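# Place the carton flat in the blue container

## Task

Get the carton into the blue container so it rests flat on the container floor with the same face on top as when the scene began; it must stay there by itself, not because a robot arm is holding it.

## Robot and tools

Robot: two arms, left_arm and right_arm, each ending in a suction cup. The cup point is the middle of the cup's rim when nothing touches it, and the cup points along that point's own +z axis. From about 4 cm behind the rim, the tool's body and camera stick out up to about 9 cm sideways, so leave room for them near walls and the other arm.

Scene frame: origin on the table top midway between the arms, +x out over the table, +z up. left_arm sits on the +y side. The names left and right are not sides of a camera image. Joint ranges are limited; for example, left_arm's elbow runs 0.000 to 3.142 rad and right_arm's runs -3.142 to 0.000 rad.

execute_actions(actions): actions is a list of up to 15 actions. Each action is a table of up to 15 rows. Each row is one control step of 1/30 s. If a table has fewer than 15 rows, its last row is repeated, so every action lasts 0.5 s. Every row has 14 numbers in [-1, 1], always for both arms: left dx, dy, dz, rx, ry, rz, left suction, then right dx, dy, dz, rx, ry, rz, right suction. dx to rz are an offset, not a pose. They are measured in the cup point's own axes, from where that cup point was at the start of the action. For the first action of a call, the start is the last pose a result reported. Each row counts from that start, not from the row before. Scale: 1.0 equals 0.6 m or 180 degrees. rx, ry, rz form one rotation vector. Suction: above 0.01 is on, 0.01 or less is off. It keeps its last value, so repeat the last suction number to leave a tool unchanged; a 0 switches it off. An empty list only returns state and images. On every step the commanded pose is clipped to at most 100 mm and 16 degrees from the measured pose. After an action, an arm goes no further than its last clipped pose, so send what is left of the move in the next action. Motion trails commands by about 0.17 s.

move(target, speed, stop_force, blocking): target is one row with the same 14-number layout. Its offsets are in each cup point's own axes, measured from the pose in the latest result that shows one. Each cup point travels in a straight line, and all paths finish together in 0.5 to 10 s; anything longer is cut off at 10 s. speed is in m/s, from 0.002 to 0.5, default 0.25; turning is capped at twice that value in rad/s. Paths ignore obstacles and the other arm. The hand can lag, drift, or overshoot speed, especially with the arm stretched out. stop_force is in N, from 9 to 40, one value for both arms, and is allowed only after 0.2 s of scene time. An arm's path stops after 2 steps of extra push against its direction of travel. The arm then backs up to where it was 2 steps earlier and holds. The press can briefly exceed the set value. Use it with a very slow speed for touching down. It is unreliable if the cup rotates during the move. Leave it out when lifting off something the cup is pressing on. An arm whose target is within 1.5 mm and 0.5 degrees of its current pose counts as still. With blocking=false you get a result after 0.5 s while the move continues. You cannot combine it with stop_force. Other moves and actions are refused until a result shows the move has ended, so use wait or stop first.

The move line reports an ending: done, off_target, moving, held, fault, or contact, where contact means stop_force ended that arm's path. It also gives each cup point's distance from its target. limits=paced means a sent pose was clipped. limits=held means a check blocked some steps, after which the arm can move much faster than speed.

wait(seconds): 0 to 10; the arms hold their last command, and a running move carries on. stop(): brakes a running move; braking needs room. zoom_image(camera, region): camera is cam_high or cam_low; region is [x0, y0, x1, y1] in image pixels, origin at top left, at most 504 by 504. Both images are 504x504, and calibration data (K, distortion, T_world_to_cam) is provided. finished_scene(scene): pass the current scene's number. It ends the scene for good, so only call it once the carton rests correctly on its own. Answering without any tool call ends everything.

Results: each arm gets a cup point position in m, a quaternion wxyz, and velocities in m/s and rad/s, all in the scene frame. The printed position can be off, more so at long reach. A Hand target line shows the pose the controller is heading for. A pose unreachable line means the clearance check altered that arm's command. suction_measured is the vacuum level: near 0 means no seal, 0.83 or more means airtight. part_present turns 1 at 0.50 and back to 0 below 0.45. Wrist force and torque are given in the end effector's axes and saturate near 50 N, with an offset of about 4 N and noise of up to 2.4 N. Pressing on a surface gives a force pointing back into the arm. no reading is normal at the start. A MOTOR HOT warning appears at 70 °C; at 85 °C the arm is braked until it cools.

Gripping: the rim is 36 mm wide. Press it fully onto a flat, smooth face, with no holes, seams or object edges under it. Under vacuum the cup shrinks, so a held object ends up as much as 12 mm nearer the tool. Vacuum alone can lift a resting object. To release, set the carton down on its support and then switch suction off. The cup stays in contact until the tool has moved 15 mm away. If the cup seals onto the table, switch suction off to free it.

Avoid: knocking anything off the table; arms striking or pushing each other; hard slams and drops. The arms are stiff, so without stop_force even a slightly over-deep target against something solid can fault. Joint load limits are 136 N m for the shoulder and elbow joints and 25.4 N m for the three wrist joints, and a held load counts. An outside force of 150 N also faults the arm. A fault stops that arm for 10 s and skips the rest of the call. Loose objects may occasionally be nudged by outside pushes.

Each tool is called after "Emit:" as name(argument=value, ...), one argument or row to a line, values as JSON.

## Session

Emit:
execute_actions(
  actions=[],
)

Scene clock: 0.00 s.
left_arm: end_effector_position=(+0.4617, +0.3868, +0.4089) suction_measured=0.01 part_present=0 end_effector_quat_wxyz=(+0.001, -0.012, +1.000, +0.001) end_effector_velocity=(-0.000, -0.001, -0.000) end_effector_angular_velocity=(-0.001, +0.001, -0.001) | right_arm: end_effector_position=(+0.4552, -0.3584, +0.4099) suction_measured=0.01 part_present=0 end_effector_quat_wxyz=(+0.001, -0.021, +1.000, +0.000) end_effector_velocity=(+0.000, +0.000, -0.000) end_effector_angular_velocity=(-0.001, +0.000, +0.001)
Joint positions: left_arm=[-0.316 -1.745  1.518 -1.345 -1.569  1.254] | right_arm=[ 3.457 -1.394 -1.517 -1.798  1.571  1.886]
Joint velocities: left_arm=[-0.001  0.     0.001 -0.    -0.001  0.   ] | right_arm=[ 0.    -0.    -0.     0.    -0.001 -0.   ]
Motor temperatures (°C, as the motors report them): left_arm=[21 22 24 28 29 26] | right_arm=[24 24 23 33 32 28]
Wrist force (N, on the end effector, along its own x y z axes, offset not removed): no reading
Wrist torque (N m, same axes, about the end effector's origin, offset not removed): no reading
Hand target (left_arm): +0.462, +0.387, +0.409; +0.001, -0.012, +1.000, +0.001
Hand target (right_arm): +0.455, -0.358, +0.410; +0.001, -0.021, +1.000, +0.000

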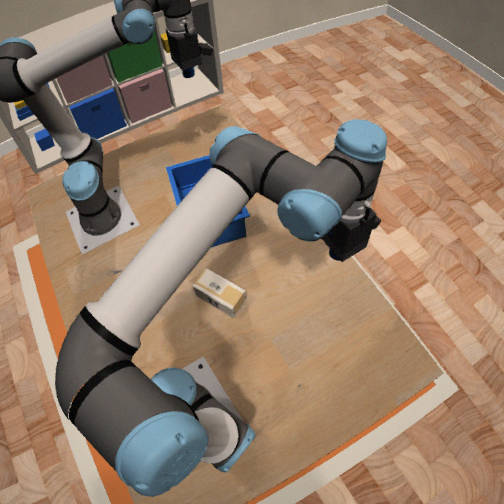

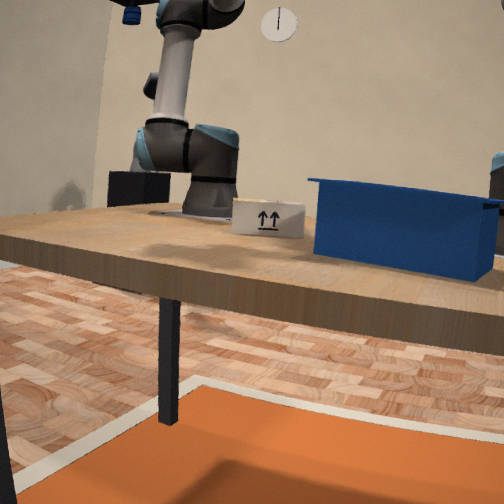

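Emit:
move(
  target=[0,0,0,0,0,0,0,0.3,-0.35,0.2,0,0,0,0],
  speed=0.4,
)

Emit:
zoom_image(
  camera="cam_high",
  region=[140,130,300,330],
)

Emit:
zoom_image(
  camera="cam_low",
  region=[204,150,504,300],
)

Scene clock: 6.80 s.
left_arm: end_effector_position=(+0.4617, +0.3868, +0.4089) suction_measured=0.01 part_present=0 end_effector_quat_wxyz=(+0.001, -0.012, +1.000, +0.001) end_effector_velocity=(-0.000, +0.001, +0.000) end_effector_angular_velocity=(-0.001, -0.001, +0.003) | right_arm: end_effector_position=(+0.2842, -0.5753, +0.2899) suction_measured=0.01 part_present=0 end_effector_quat_wxyz=(+0.001, -0.021, +1.000, -0.001) end_effector_velocity=(-0.001, -0.002, -0.001) end_effector_angular_velocity=(+0.004, -0.001, +0.001)
Joint positions: left_arm=[-0.316 -1.745  1.518 -1.345 -1.569  1.254] | right_arm=[ 2.863 -1.093 -2.022 -1.594  1.57   1.293]
Joint velocities: left_arm=[ 0.003 -0.001  0.    -0.    -0.001 -0.   ] | right_arm=[-0.013 -0.004 -0.     0.004  0.004 -0.014]
Motor temperatures (°C, as the motors report them): left_arm=[21 22 24 28 29 26] | right_arm=[24 24 23 33 32 28]
Wrist force (N, on the end effector, along its own x y z axes, offset not removed): left_arm=[-1.8 0.4 1.0] | right_arm=[-0.3 0.4 -0.7]
Wrist torque (N m, same axes, about the end effector's origin, offset not removed): left_arm=[0.09 0.39 0.05] | right_arm=[0.19 0.19 0.02]
Hand target (left_arm): +0.462, +0.387, +0.409; +0.001, -0.012, +1.000, +0.001
Hand target (right_arm): +0.284, -0.576, +0.290; +0.001, -0.021, +1.000, -0.000
Off the commanded pose (left_arm): 0.000 m, 0 deg.
Off the commanded pose (right_arm): 0.001 m, 0 deg.
move: done

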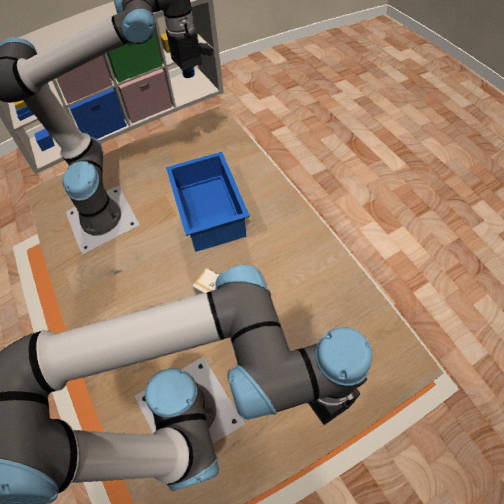

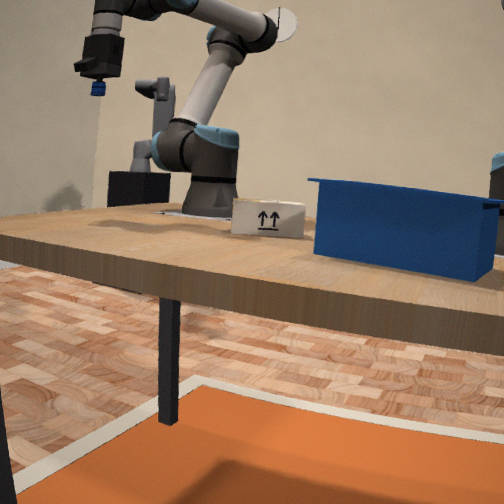

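Region (140, 130, 300, 330) of cam_high's 504x504 image, scaled by 2.520, with more detail than that image has; it fills the left 403 columns of this view, and the rest is white.

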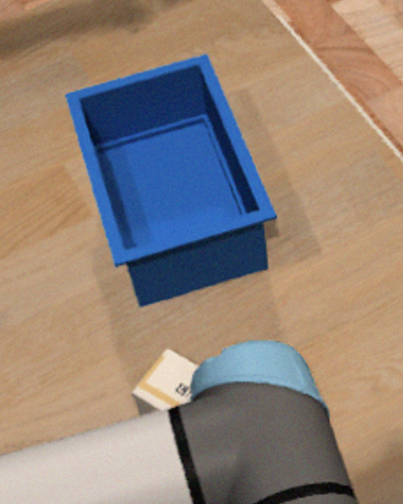

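Region (204, 150, 504, 300) of cam_low's 504x504 image, scaled by 1.680, with more detail than that image has.

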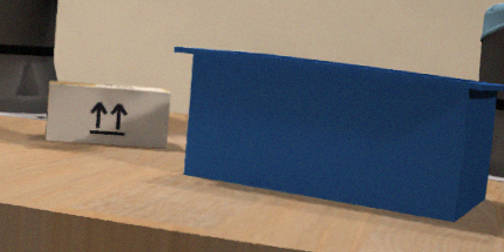

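Emit:
move(
  target=[0.27,-0.5,0.15,0,0,0,0,0.17,-0.13,0,0,0,0,0],
  speed=0.4,
)

Emit:
zoom_image(
  camera="cam_high",
  region=[160,160,320,340],
)

Scene clock: 26.13 s.
left_arm: end_effector_position=(+0.3068, +0.0829, +0.3189) suction_measured=0.01 part_present=0 end_effector_quat_wxyz=(+0.001, -0.012, +1.000, -0.000) end_effector_velocity=(-0.000, -0.002, +0.000) end_effector_angular_velocity=(-0.001, -0.003, +0.002) | right_arm: end_effector_position=(+0.1855, -0.6573, +0.2899) suction_measured=0.01 part_present=0 end_effector_quat_wxyz=(+0.001, -0.021, +1.000, -0.001) end_effector_velocity=(-0.000, -0.001, +0.000) end_effector_angular_velocity=(+0.000, -0.001, +0.001)
Joint positions: left_arm=[-1.181 -1.84   1.821 -1.553 -1.57   0.389] | right_arm=[ 2.469 -1.086 -2.026 -1.598  1.57   0.899]
Joint velocities: left_arm=[-0.004  0.003 -0.002 -0.003  0.002 -0.006] | right_arm=[-0.003 -0.001  0.001  0.001  0.001 -0.003]
Motor temperatures (°C, as the motors report them): left_arm=[21 22 24 28 29 26] | right_arm=[24 24 23 33 32 28]
Wrist force (N, on the end effector, along its own x y z axes, offset not removed): left_arm=[-1.0 1.8 1.4] | right_arm=[-0.9 0.8 -1.8]
Wrist torque (N m, same axes, about the end effector's origin, offset not removed): left_arm=[0.27 0.18 0.02] | right_arm=[0.19 0.24 0.03]
Hand target (left_arm): +0.307, +0.083, +0.319; +0.001, -0.012, +1.000, -0.000
Hand target (right_arm): +0.185, -0.657, +0.290; +0.001, -0.021, +1.000, -0.001
Off the commanded pose (left_arm): 0.001 m, 0 deg.
Off the commanded pose (right_arm): 0.000 m, 0 deg.
move: done

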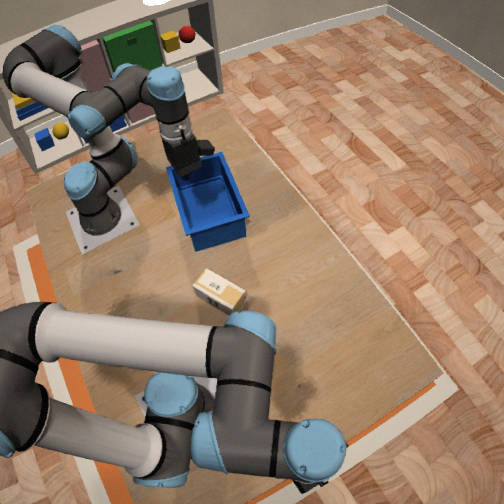

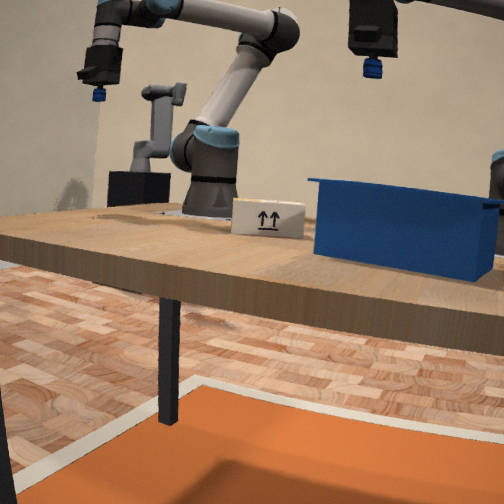

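Region (160, 160, 320, 340) of cam_high's 504x504 image, scaled by 2.800, with more detail than that image has.

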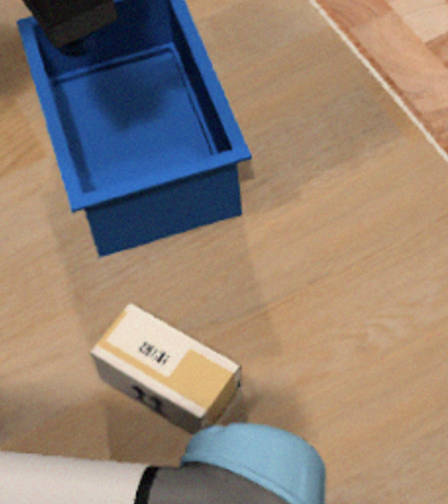

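Emit:
move(
  target=[0.062,-0.342,0.35,0,0,-0.65,0,0,0,0,0,0,0,0],
  speed=0.5,
)

Emit:
zoom_image(
  camera="cam_high",
  region=[140,180,320,340],
)

Scene clock: 37.80 s.
left_arm: end_effector_position=(+0.2743, -0.1230, +0.1090) suction_measured=0.01 part_present=0 end_effector_quat_wxyz=(+0.000, +0.858, -0.513, +0.001) end_effector_velocity=(+0.000, -0.001, -0.001) end_effector_angular_velocity=(+0.000, -0.003, +0.016) | right_arm: end_effector_position=(+0.1855, -0.6573, +0.2899) suction_measured=0.01 part_present=0 end_effector_quat_wxyz=(+0.001, -0.021, +1.000, -0.001) end_effector_velocity=(-0.000, -0.000, -0.000) end_effector_angular_velocity=(-0.001, +0.001, +0.001)
Joint positions: left_arm=[-1.386 -1.323  1.873 -2.122 -1.57  -1.856] | right_arm=[ 2.469 -1.086 -2.026 -1.598  1.57   0.899]
Joint velocities: left_arm=[-0.001  0.004 -0.001 -0.003  0.003 -0.018] | right_arm=[ 0.001 -0.     0.    -0.    -0.001  0.   ]
Motor temperatures (°C, as the motors report them): left_arm=[21 22 24 28 29 26] | right_arm=[24 24 23 33 32 28]
Wrist force (N, on the end effector, along its own x y z axes, offset not removed): left_arm=[-1.2 0.1 1.0] | right_arm=[-2.0 0.6 0.4]
Wrist torque (N m, same axes, about the end effector's origin, offset not removed): left_arm=[0.06 0.17 0.05] | right_arm=[0.22 0.46 0.00]
Hand target (left_arm): +0.274, -0.123, +0.109; -0.000, +0.859, -0.512, +0.001
Hand target (right_arm): +0.186, -0.657, +0.290; +0.001, -0.021, +1.000, -0.001
Off the commanded pose (left_arm): 0.001 m, 0 deg.
Off the commanded pose (right_arm): 0.000 m, 0 deg.
move: done

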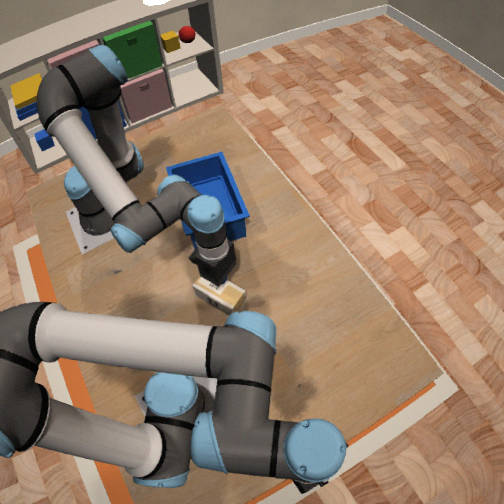

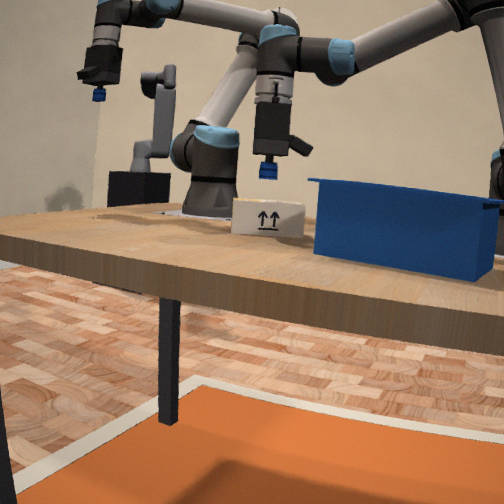

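Region (140, 180, 320, 340) of cam_high's 504x504 image, scaled by 2.800, with more detail than that image has.

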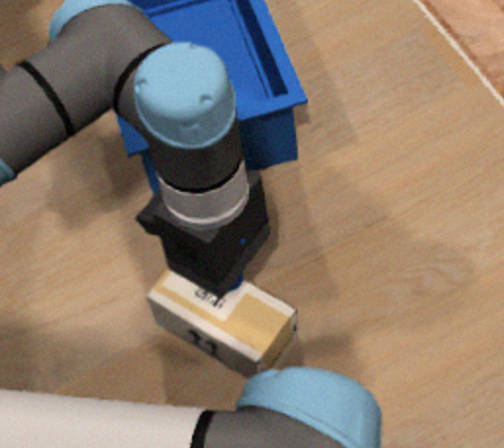

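Emit:
move(
  target=[0,0,0.055,0,0,0,0,0,0,0,0,0,0,0],
  speed=0.1,
)

Emit:
move(
  target=[0,0,0.035,0,0,0,1,0,0,0,0,0,0,0],
  speed=0.015,
  stop_force=12,
)

Emit:
zoom_image(
  camera="cam_high",
  region=[140,180,320,340],
)

Scene clock: 43.03 s.
left_arm: end_effector_position=(+0.2742, -0.1230, +0.0764) suction_measured=0.01 part_present=0 end_effector_quat_wxyz=(+0.000, +0.858, -0.513, +0.001) end_effector_velocity=(+0.001, +0.001, -0.003) end_effector_angular_velocity=(+0.000, -0.000, +0.001) | right_arm: end_effector_position=(+0.1855, -0.6573, +0.2899) suction_measured=0.01 part_present=0 end_effector_quat_wxyz=(+0.001, -0.021, +1.000, -0.001) end_effector_velocity=(+0.000, +0.000, -0.000) end_effector_angular_velocity=(+0.002, -0.000, +0.000)
Joint positions: left_arm=[-1.386 -1.278  1.912 -2.206 -1.57  -1.856] | right_arm=[ 2.469 -1.086 -2.026 -1.598  1.57   0.899]
Joint velocities: left_arm=[ 0.002  0.004  0.003 -0.007  0.     0.001] | right_arm=[ 0.    -0.    -0.    -0.     0.002 -0.   ]
Motor temperatures (°C, as the motors report them): left_arm=[21 22 24 28 29 26] | right_arm=[24 24 23 33 32 28]
Wrist force (N, on the end effector, along its own x y z axes, offset not removed): left_arm=[-0.8 2.1 1.3] | right_arm=[0.3 0.1 -0.5]
Wrist torque (N m, same axes, about the end effector's origin, offset not removed): left_arm=[0.29 0.14 -0.03] | right_arm=[0.12 0.02 -0.01]
Hand target (left_arm): +0.274, -0.123, +0.076; +0.000, +0.858, -0.513, +0.001
Hand target (right_arm): +0.186, -0.657, +0.290; +0.001, -0.021, +1.000, -0.001
Off the commanded pose (left_arm): 0.000 m, 0 deg.
Off the commanded pose (right_arm): 0.000 m, 0 deg.
move: done

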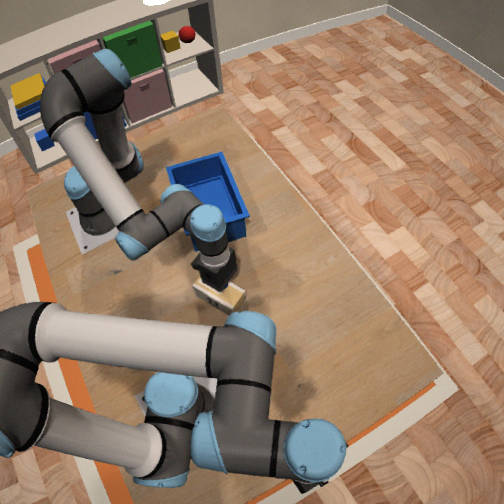

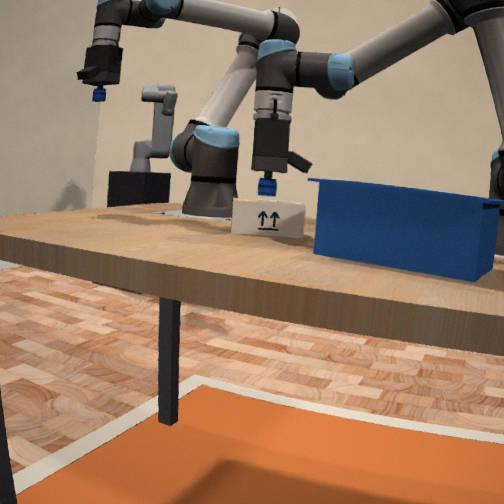

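Scene clock: 44.70 s.
left_arm: end_effector_position=(+0.2741, -0.1229, +0.0557) suction_measured=0.96 part_present=1 end_effector_quat_wxyz=(+0.000, +0.858, -0.513, +0.001) end_effector_velocity=(-0.000, -0.000, -0.003) end_effector_angular_velocity=(-0.001, +0.001, -0.001) | right_arm: end_effector_position=(+0.1855, -0.6573, +0.2899) suction_measured=0.01 part_present=0 end_effector_quat_wxyz=(+0.001, -0.021, +1.000, -0.001) end_effector_velocity=(+0.001, +0.000, +0.000) end_effector_angular_velocity=(+0.001, -0.001, +0.001)
Joint positions: left_arm=[-1.386 -1.246  1.934 -2.26  -1.57  -1.856] | right_arm=[ 2.469 -1.086 -2.026 -1.598  1.57   0.899]
Joint velocities: left_arm=[-0.     0.004  0.003 -0.008 -0.001  0.001] | right_arm=[ 0.001 -0.     0.    -0.     0.001 -0.   ]
Motor temperatures (°C, as the motors report them): left_arm=[21 22 24 28 29 26] | right_arm=[24 24 23 33 32 28]
Wrist force (N, on the end effector, along its own x y z axes, offset not removed): left_arm=[-0.6 2.3 2.2] | right_arm=[-2.1 1.1 -1.1]
Wrist torque (N m, same axes, about the end effector's origin, offset not removed): left_arm=[0.45 0.17 0.13] | right_arm=[0.26 0.47 0.03]
Hand target (left_arm): +0.274, -0.123, +0.055; +0.000, +0.858, -0.513, +0.001
Hand target (right_arm): +0.186, -0.657, +0.290; +0.001, -0.021, +1.000, -0.001
Off the commanded pose (left_arm): 0.000 m, 0 deg.
Off the commanded pose (right_arm): 0.000 m, 0 deg.
move: done

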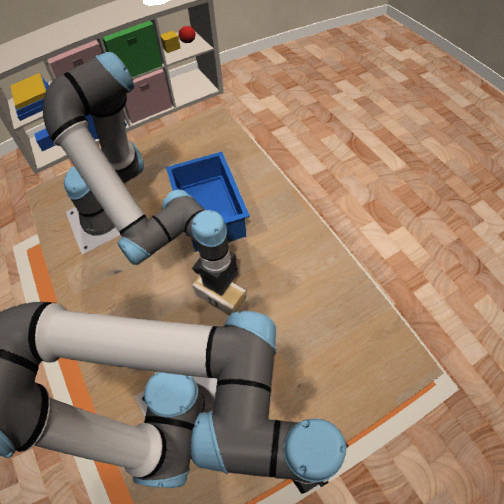

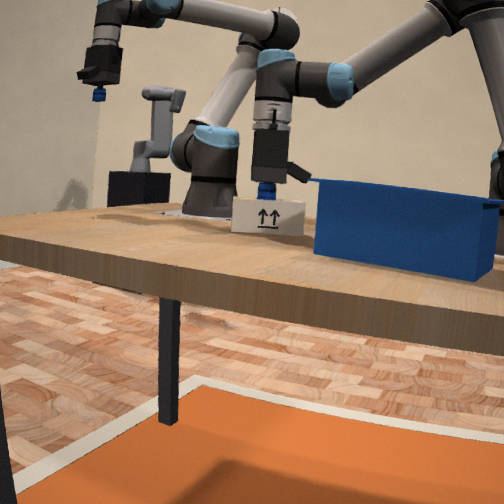

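Region (140, 180, 320, 340) of cam_high's 504x504 image, scaled by 2.800, with more detail than that image has.

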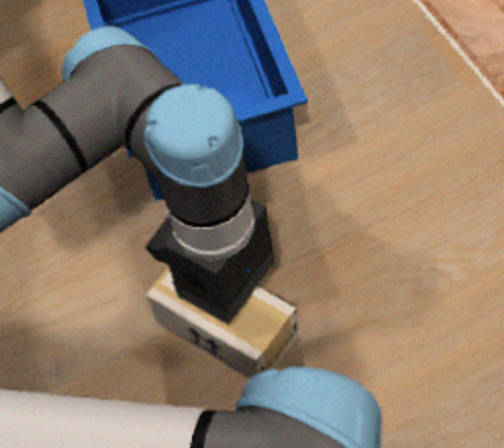

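Emit:
move(
  target=[0,0,-0.26,0,0,0,1,0,0,0,0,0,0,0],
)

Emit:
move(
  target=[-0.371,-0.411,0,0,0,0.217,1,0,0,0,0,0,0,0],
  speed=0.3,
)

Emit:
zoom_image(
  camera="cam_high",
  region=[120,80,300,260],
)

Scene clock: 53.37 s.
left_arm: end_effector_position=(+0.2743, -0.1230, +0.2114) suction_measured=0.96 part_present=1 end_effector_quat_wxyz=(+0.000, +0.858, -0.513, +0.001) end_effector_velocity=(-0.001, -0.000, +0.004) end_effector_angular_velocity=(-0.000, -0.000, -0.002) | right_arm: end_effector_position=(+0.1855, -0.6573, +0.2899) suction_measured=0.01 part_present=0 end_effector_quat_wxyz=(+0.001, -0.021, +1.000, -0.001) end_effector_velocity=(-0.000, +0.000, +0.000) end_effector_angular_velocity=(+0.001, -0.002, -0.001)
Joint positions: left_arm=[-1.386 -1.423  1.71  -1.859 -1.57  -1.856] | right_arm=[ 2.469 -1.086 -2.026 -1.598  1.57   0.899]
Joint velocities: left_arm=[-0.003 -0.003 -0.006  0.009 -0.    -0.   ] | right_arm=[-0.001  0.    -0.     0.     0.002  0.   ]
Motor temperatures (°C, as the motors report them): left_arm=[21 22 24 28 29 26] | right_arm=[24 24 23 33 32 28]
Wrist force (N, on the end effector, along its own x y z axes, offset not removed): left_arm=[-1.0 1.2 4.7] | right_arm=[-1.4 1.0 -1.1]
Wrist torque (N m, same axes, about the end effector's origin, offset not removed): left_arm=[0.16 0.18 0.00] | right_arm=[0.24 0.29 -0.09]
Hand target (left_arm): +0.274, -0.123, +0.212; +0.000, +0.858, -0.513, +0.001
Hand target (right_arm): +0.186, -0.657, +0.290; +0.001, -0.021, +1.000, -0.001
Off the commanded pose (left_arm): 0.001 m, 0 deg.
Off the commanded pose (right_arm): 0.000 m, 0 deg.
move: done

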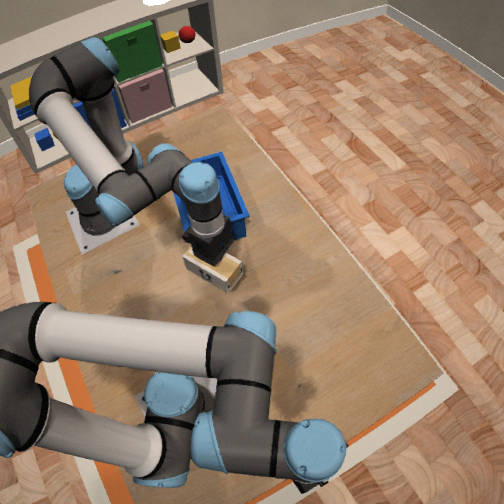

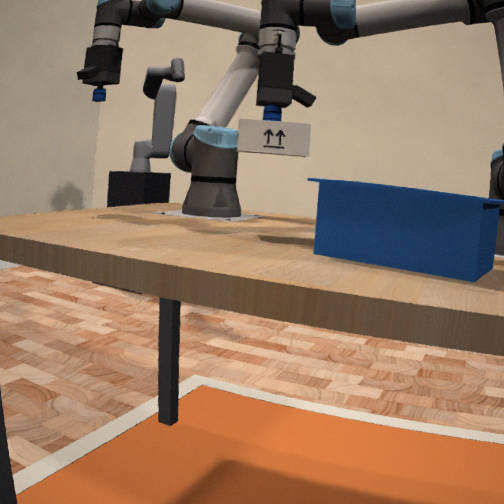

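Scene clock: 55.23 s.
left_arm: end_effector_position=(+0.3863, +0.1898, +0.2113) suction_measured=0.96 part_present=1 end_effector_quat_wxyz=(+0.001, -0.638, +0.770, -0.000) end_effector_velocity=(+0.001, +0.002, -0.000) end_effector_angular_velocity=(-0.002, +0.004, -0.008) | right_arm: end_effector_position=(+0.1855, -0.6573, +0.2899) suction_measured=0.01 part_present=0 end_effector_quat_wxyz=(+0.001, -0.021, +1.000, -0.001) end_effector_velocity=(+0.000, +0.000, -0.000) end_effector_angular_velocity=(-0.000, -0.000, +0.001)
Joint positions: left_arm=[-0.849 -1.811  2.078 -1.839 -1.569 -0.638] | right_arm=[ 2.469 -1.086 -2.026 -1.598  1.57   0.899]
Joint velocities: left_arm=[ 0.009  0.002 -0.001  0.001 -0.004  0.017] | right_arm=[ 0.001  0.001 -0.001 -0.    -0.     0.   ]
Motor temperatures (°C, as the motors report them): left_arm=[21 22 24 28 29 26] | right_arm=[24 24 23 33 32 28]
Wrist force (N, on the end effector, along its own x y z axes, offset not removed): left_arm=[-0.5 0.7 3.8] | right_arm=[-0.7 0.4 -0.6]
Wrist torque (N m, same axes, about the end effector's origin, offset not removed): left_arm=[0.16 0.06 0.11] | right_arm=[0.21 0.32 -0.02]
Hand target (left_arm): +0.386, +0.190, +0.211; +0.000, -0.637, +0.770, -0.000
Hand target (right_arm): +0.186, -0.657, +0.290; +0.001, -0.021, +1.000, -0.001
Off the commanded pose (left_arm): 0.000 m, 0 deg.
Off the commanded pose (right_arm): 0.000 m, 0 deg.
move: done

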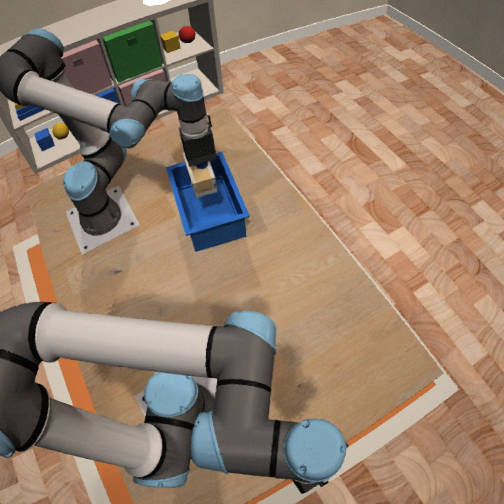

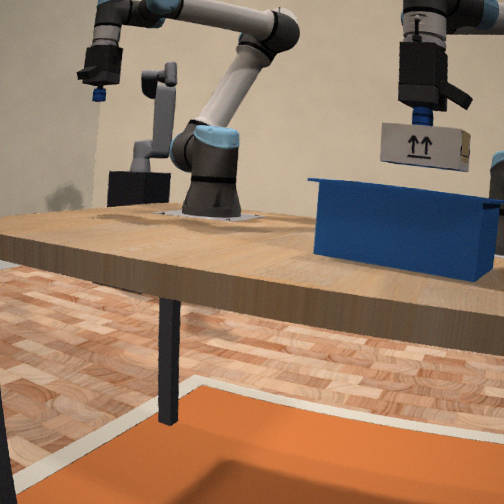

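Region (120, 80, 300, 260) of cam_high's 504x504 image, scaled by 2.800, with more detail than that image has.

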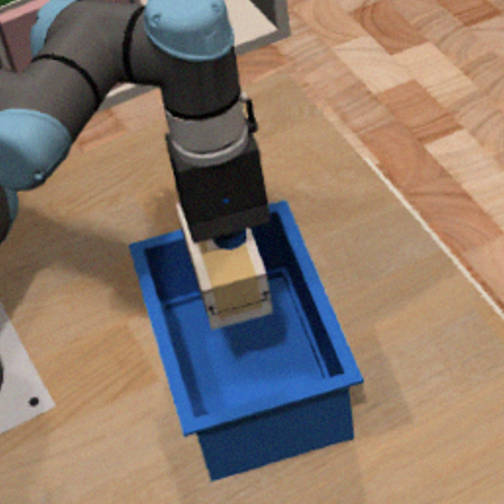

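Emit:
move(
  target=[0.03,0,0.05,0,0,0,1,0,0,0,0,0,0,0],
  speed=0.15,
)

Emit:
move(
  target=[0,0,0.17,0,0,0,1,0,0,0,0,0,0,0],
  speed=0.12,
)

Emit:
move(
  target=[0,0,0.045,0,0,0,1,0,0,0,0,0,0,0],
  speed=0.012,
  stop_force=9,
)

Emit:
zoom_image(
  camera="cam_high",
  region=[120,80,300,260],
)

Scene clock: 62.97 s.
left_arm: end_effector_position=(+0.3829, +0.1723, +0.1816) suction_measured=0.96 part_present=1 end_effector_quat_wxyz=(+0.001, -0.638, +0.770, -0.000) end_effector_velocity=(+0.000, -0.001, -0.002) end_effector_angular_velocity=(+0.000, -0.000, +0.002) | right_arm: end_effector_position=(+0.1855, -0.6573, +0.2899) suction_measured=0.01 part_present=0 end_effector_quat_wxyz=(+0.001, -0.021, +1.000, -0.001) end_effector_velocity=(+0.000, +0.000, -0.000) end_effector_angular_velocity=(+0.001, +0.000, -0.000)
Joint positions: left_arm=[-0.887 -1.77   2.127 -1.928 -1.569 -0.675] | right_arm=[ 2.469 -1.086 -2.026 -1.598  1.57   0.899]
Joint velocities: left_arm=[-0.001  0.005  0.002 -0.007  0.    -0.003] | right_arm=[-0.    -0.001 -0.     0.     0.001 -0.   ]
Motor temperatures (°C, as the motors report them): left_arm=[21 22 24 28 29 26] | right_arm=[24 24 23 33 32 28]
Wrist force (N, on the end effector, along its own x y z axes, offset not removed): left_arm=[-1.7 2.1 3.5] | right_arm=[0.0 -0.8 0.0]
Wrist torque (N m, same axes, about the end effector's origin, offset not removed): left_arm=[0.34 0.32 0.11] | right_arm=[-0.01 0.21 -0.01]
Hand target (left_arm): +0.383, +0.172, +0.181; +0.001, -0.638, +0.770, -0.000
Hand target (right_arm): +0.186, -0.657, +0.290; +0.001, -0.021, +1.000, -0.001
Off the commanded pose (left_arm): 0.000 m, 0 deg.
Off the commanded pose (right_arm): 0.000 m, 0 deg.
move: done

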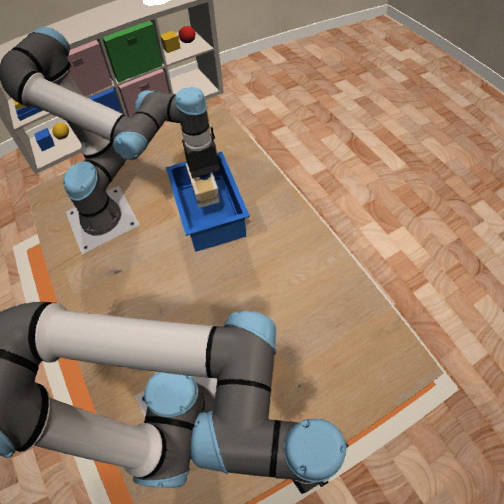

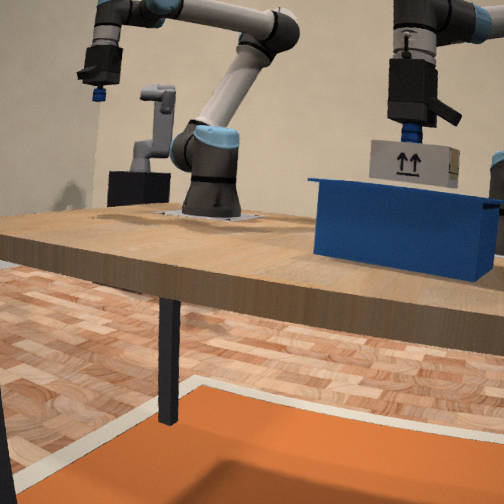

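Scene clock: 64.37 s.
left_arm: end_effector_position=(+0.3827, +0.1723, +0.0799) suction_measured=0.96 part_present=1 end_effector_quat_wxyz=(+0.001, -0.638, +0.770, -0.000) end_effector_velocity=(+0.001, +0.000, -0.003) end_effector_angular_velocity=(+0.000, -0.001, +0.002) | right_arm: end_effector_position=(+0.1855, -0.6573, +0.2899) suction_measured=0.01 part_present=0 end_effector_quat_wxyz=(+0.001, -0.021, +1.000, -0.001) end_effector_velocity=(-0.000, -0.000, -0.000) end_effector_angular_velocity=(+0.001, +0.001, -0.001)
Joint positions: left_arm=[-0.887 -1.622  2.302 -2.251 -1.569 -0.676] | right_arm=[ 2.469 -1.086 -2.026 -1.598  1.57   0.899]
Joint velocities: left_arm=[ 0.002  0.007  0.004 -0.011  0.001 -0.   ] | right_arm=[-0.001 -0.001 -0.    -0.     0.     0.   ]
Motor temperatures (°C, as the motors report them): left_arm=[21 22 24 28 29 26] | right_arm=[24 24 23 33 32 28]
Wrist force (N, on the end effector, along its own x y z axes, offset not removed): left_arm=[-1.2 1.6 3.3] | right_arm=[-0.4 0.3 -0.8]
Wrist torque (N m, same axes, about the end effector's origin, offset not removed): left_arm=[0.25 0.23 0.03] | right_arm=[0.11 0.18 -0.19]
Hand target (left_arm): +0.383, +0.172, +0.080; +0.001, -0.638, +0.770, -0.000
Hand target (right_arm): +0.186, -0.657, +0.290; +0.001, -0.021, +1.000, -0.001
Off the commanded pose (left_arm): 0.000 m, 0 deg.
Off the commanded pose (right_arm): 0.000 m, 0 deg.
move: done

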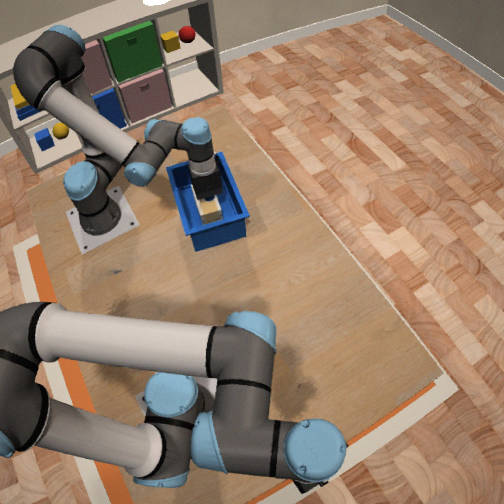

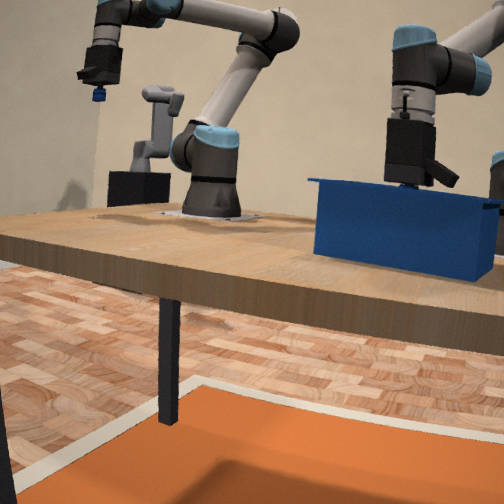

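Scene clock: 66.13 s.
left_arm: end_effector_position=(+0.3827, +0.1724, +0.0634) suction_measured=0.96 part_present=1 end_effector_quat_wxyz=(+0.001, -0.638, +0.770, -0.000) end_effector_velocity=(-0.001, +0.001, +0.003) end_effector_angular_velocity=(+0.003, +0.003, -0.001) | right_arm: end_effector_position=(+0.1855, -0.6573, +0.2899) suction_measured=0.01 part_present=0 end_effector_quat_wxyz=(+0.001, -0.021, +1.000, -0.001) end_effector_velocity=(-0.000, -0.000, +0.000) end_effector_angular_velocity=(-0.001, +0.000, -0.000)
Joint positions: left_arm=[-0.887 -1.588  2.325 -2.308 -1.569 -0.676] | right_arm=[ 2.469 -1.086 -2.026 -1.598  1.57   0.899]
Joint velocities: left_arm=[-0.001 -0.007 -0.004  0.016 -0.     0.   ] | right_arm=[-0.    -0.     0.     0.    -0.001 -0.   ]
Motor temperatures (°C, as the motors report them): left_arm=[21 22 24 28 29 26] | right_arm=[24 24 23 33 32 28]
Wrist force (N, on the end effector, along its own x y z axes, offset not removed): left_arm=[-7.4 5.5 -46.1] | right_arm=[0.5 1.3 0.2]
Wrist torque (N m, same axes, about the end effector's origin, offset not removed): left_arm=[0.16 0.31 0.03] | right_arm=[0.27 -0.02 -0.12]
Hand target (left_arm): +0.383, +0.172, +0.064; +0.001, -0.638, +0.770, -0.000
Hand target (right_arm): +0.186, -0.657, +0.290; +0.001, -0.021, +1.000, -0.001
Off the commanded pose (left_arm): 0.010 m, 0 deg.
Off the commanded pose (right_arm): 0.000 m, 0 deg.
move: contact (left_arm)

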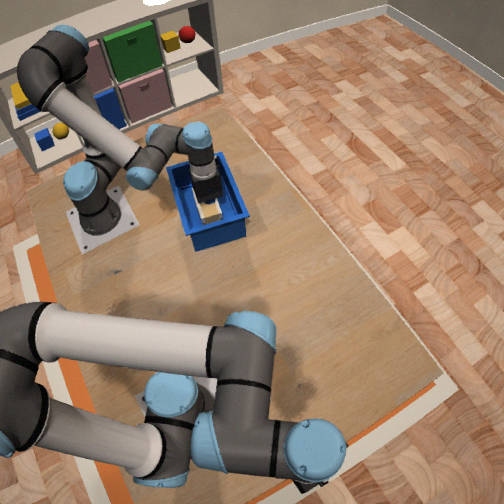

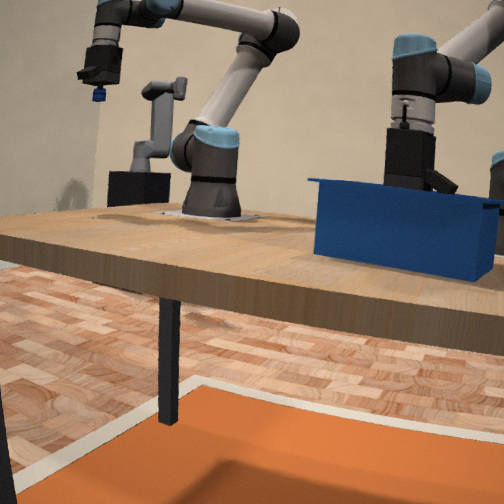

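Region (120, 80, 300, 260) of cam_high's 504x504 image, scaled by 2.800, with more detail than that image has.

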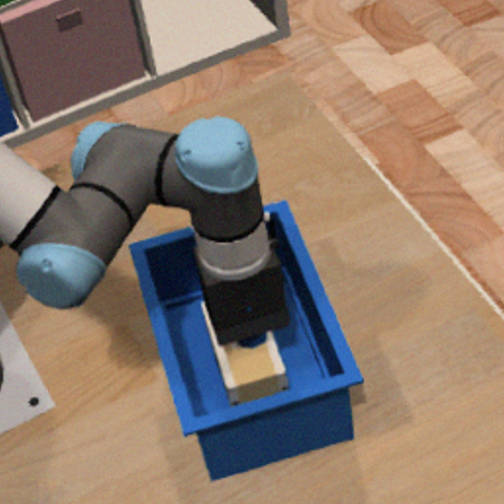

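Emit:
execute_actions(
  actions=[
    [[0,0,-0.002,0,0,0,0,0,0,0,0,0,0,0]],
    [[0,0,-0.05,0,0,0,0,0,0,0,0,0,0,0]],
    [[0,0,-0.15,0,0,0,0,0,0,0,0,0,0,0]],
  ],
)

Scene clock: 69.77 s.
left_arm: end_effector_position=(+0.3837, +0.1720, +0.1797) suction_measured=0.01 part_present=0 end_effector_quat_wxyz=(+0.001, -0.638, +0.770, -0.003) end_effector_velocity=(-0.006, +0.003, +0.031) end_effector_angular_velocity=(+0.029, +0.024, -0.001) | right_arm: end_effector_position=(+0.1855, -0.6573, +0.2899) suction_measured=0.01 part_present=0 end_effector_quat_wxyz=(+0.001, -0.021, +1.000, -0.001) end_effector_velocity=(-0.000, +0.000, +0.000) end_effector_angular_velocity=(-0.000, -0.000, -0.000)
Joint positions: left_arm=[-0.886 -1.769  2.133 -1.94  -1.569 -0.675] | right_arm=[ 2.469 -1.086 -2.026 -1.598  1.57   0.899]
Joint velocities: left_arm=[-0.007 -0.027 -0.074  0.138  0.    -0.006] | right_arm=[-0.     0.001 -0.    -0.    -0.     0.   ]
Motor temperatures (°C, as the motors report them): left_arm=[21 22 24 28 29 26] | right_arm=[24 24 23 33 32 28]
Wrist force (N, on the end effector, along its own x y z axes, offset not removed): left_arm=[-0.9 0.2 -0.8] | right_arm=[0.3 1.4 0.3]
Wrist torque (N m, same axes, about the end effector's origin, offset not removed): left_arm=[0.01 0.18 0.05] | right_arm=[0.27 0.11 -0.04]
Hand target (left_arm): +0.383, +0.172, +0.184; +0.001, -0.638, +0.770, -0.001
Hand target (right_arm): +0.186, -0.657, +0.290; +0.001, -0.021, +1.000, -0.001
Off the commanded pose (left_arm): 0.004 m, 0 deg.
Off the commanded pose (right_arm): 0.000 m, 0 deg.

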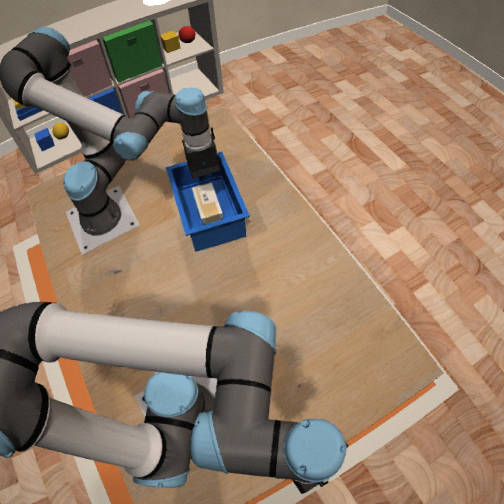

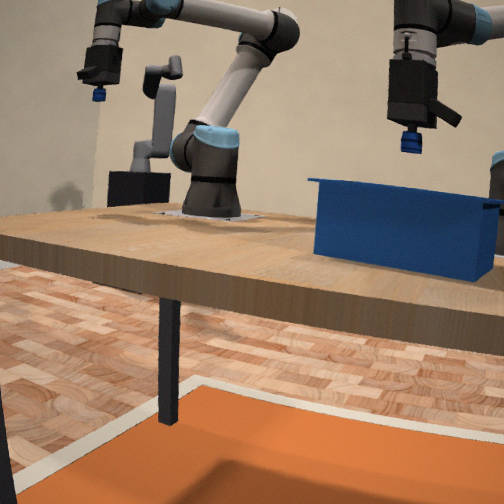

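Emit:
finished_scene(
  scene=1,
)

The scene is finished: the task was done.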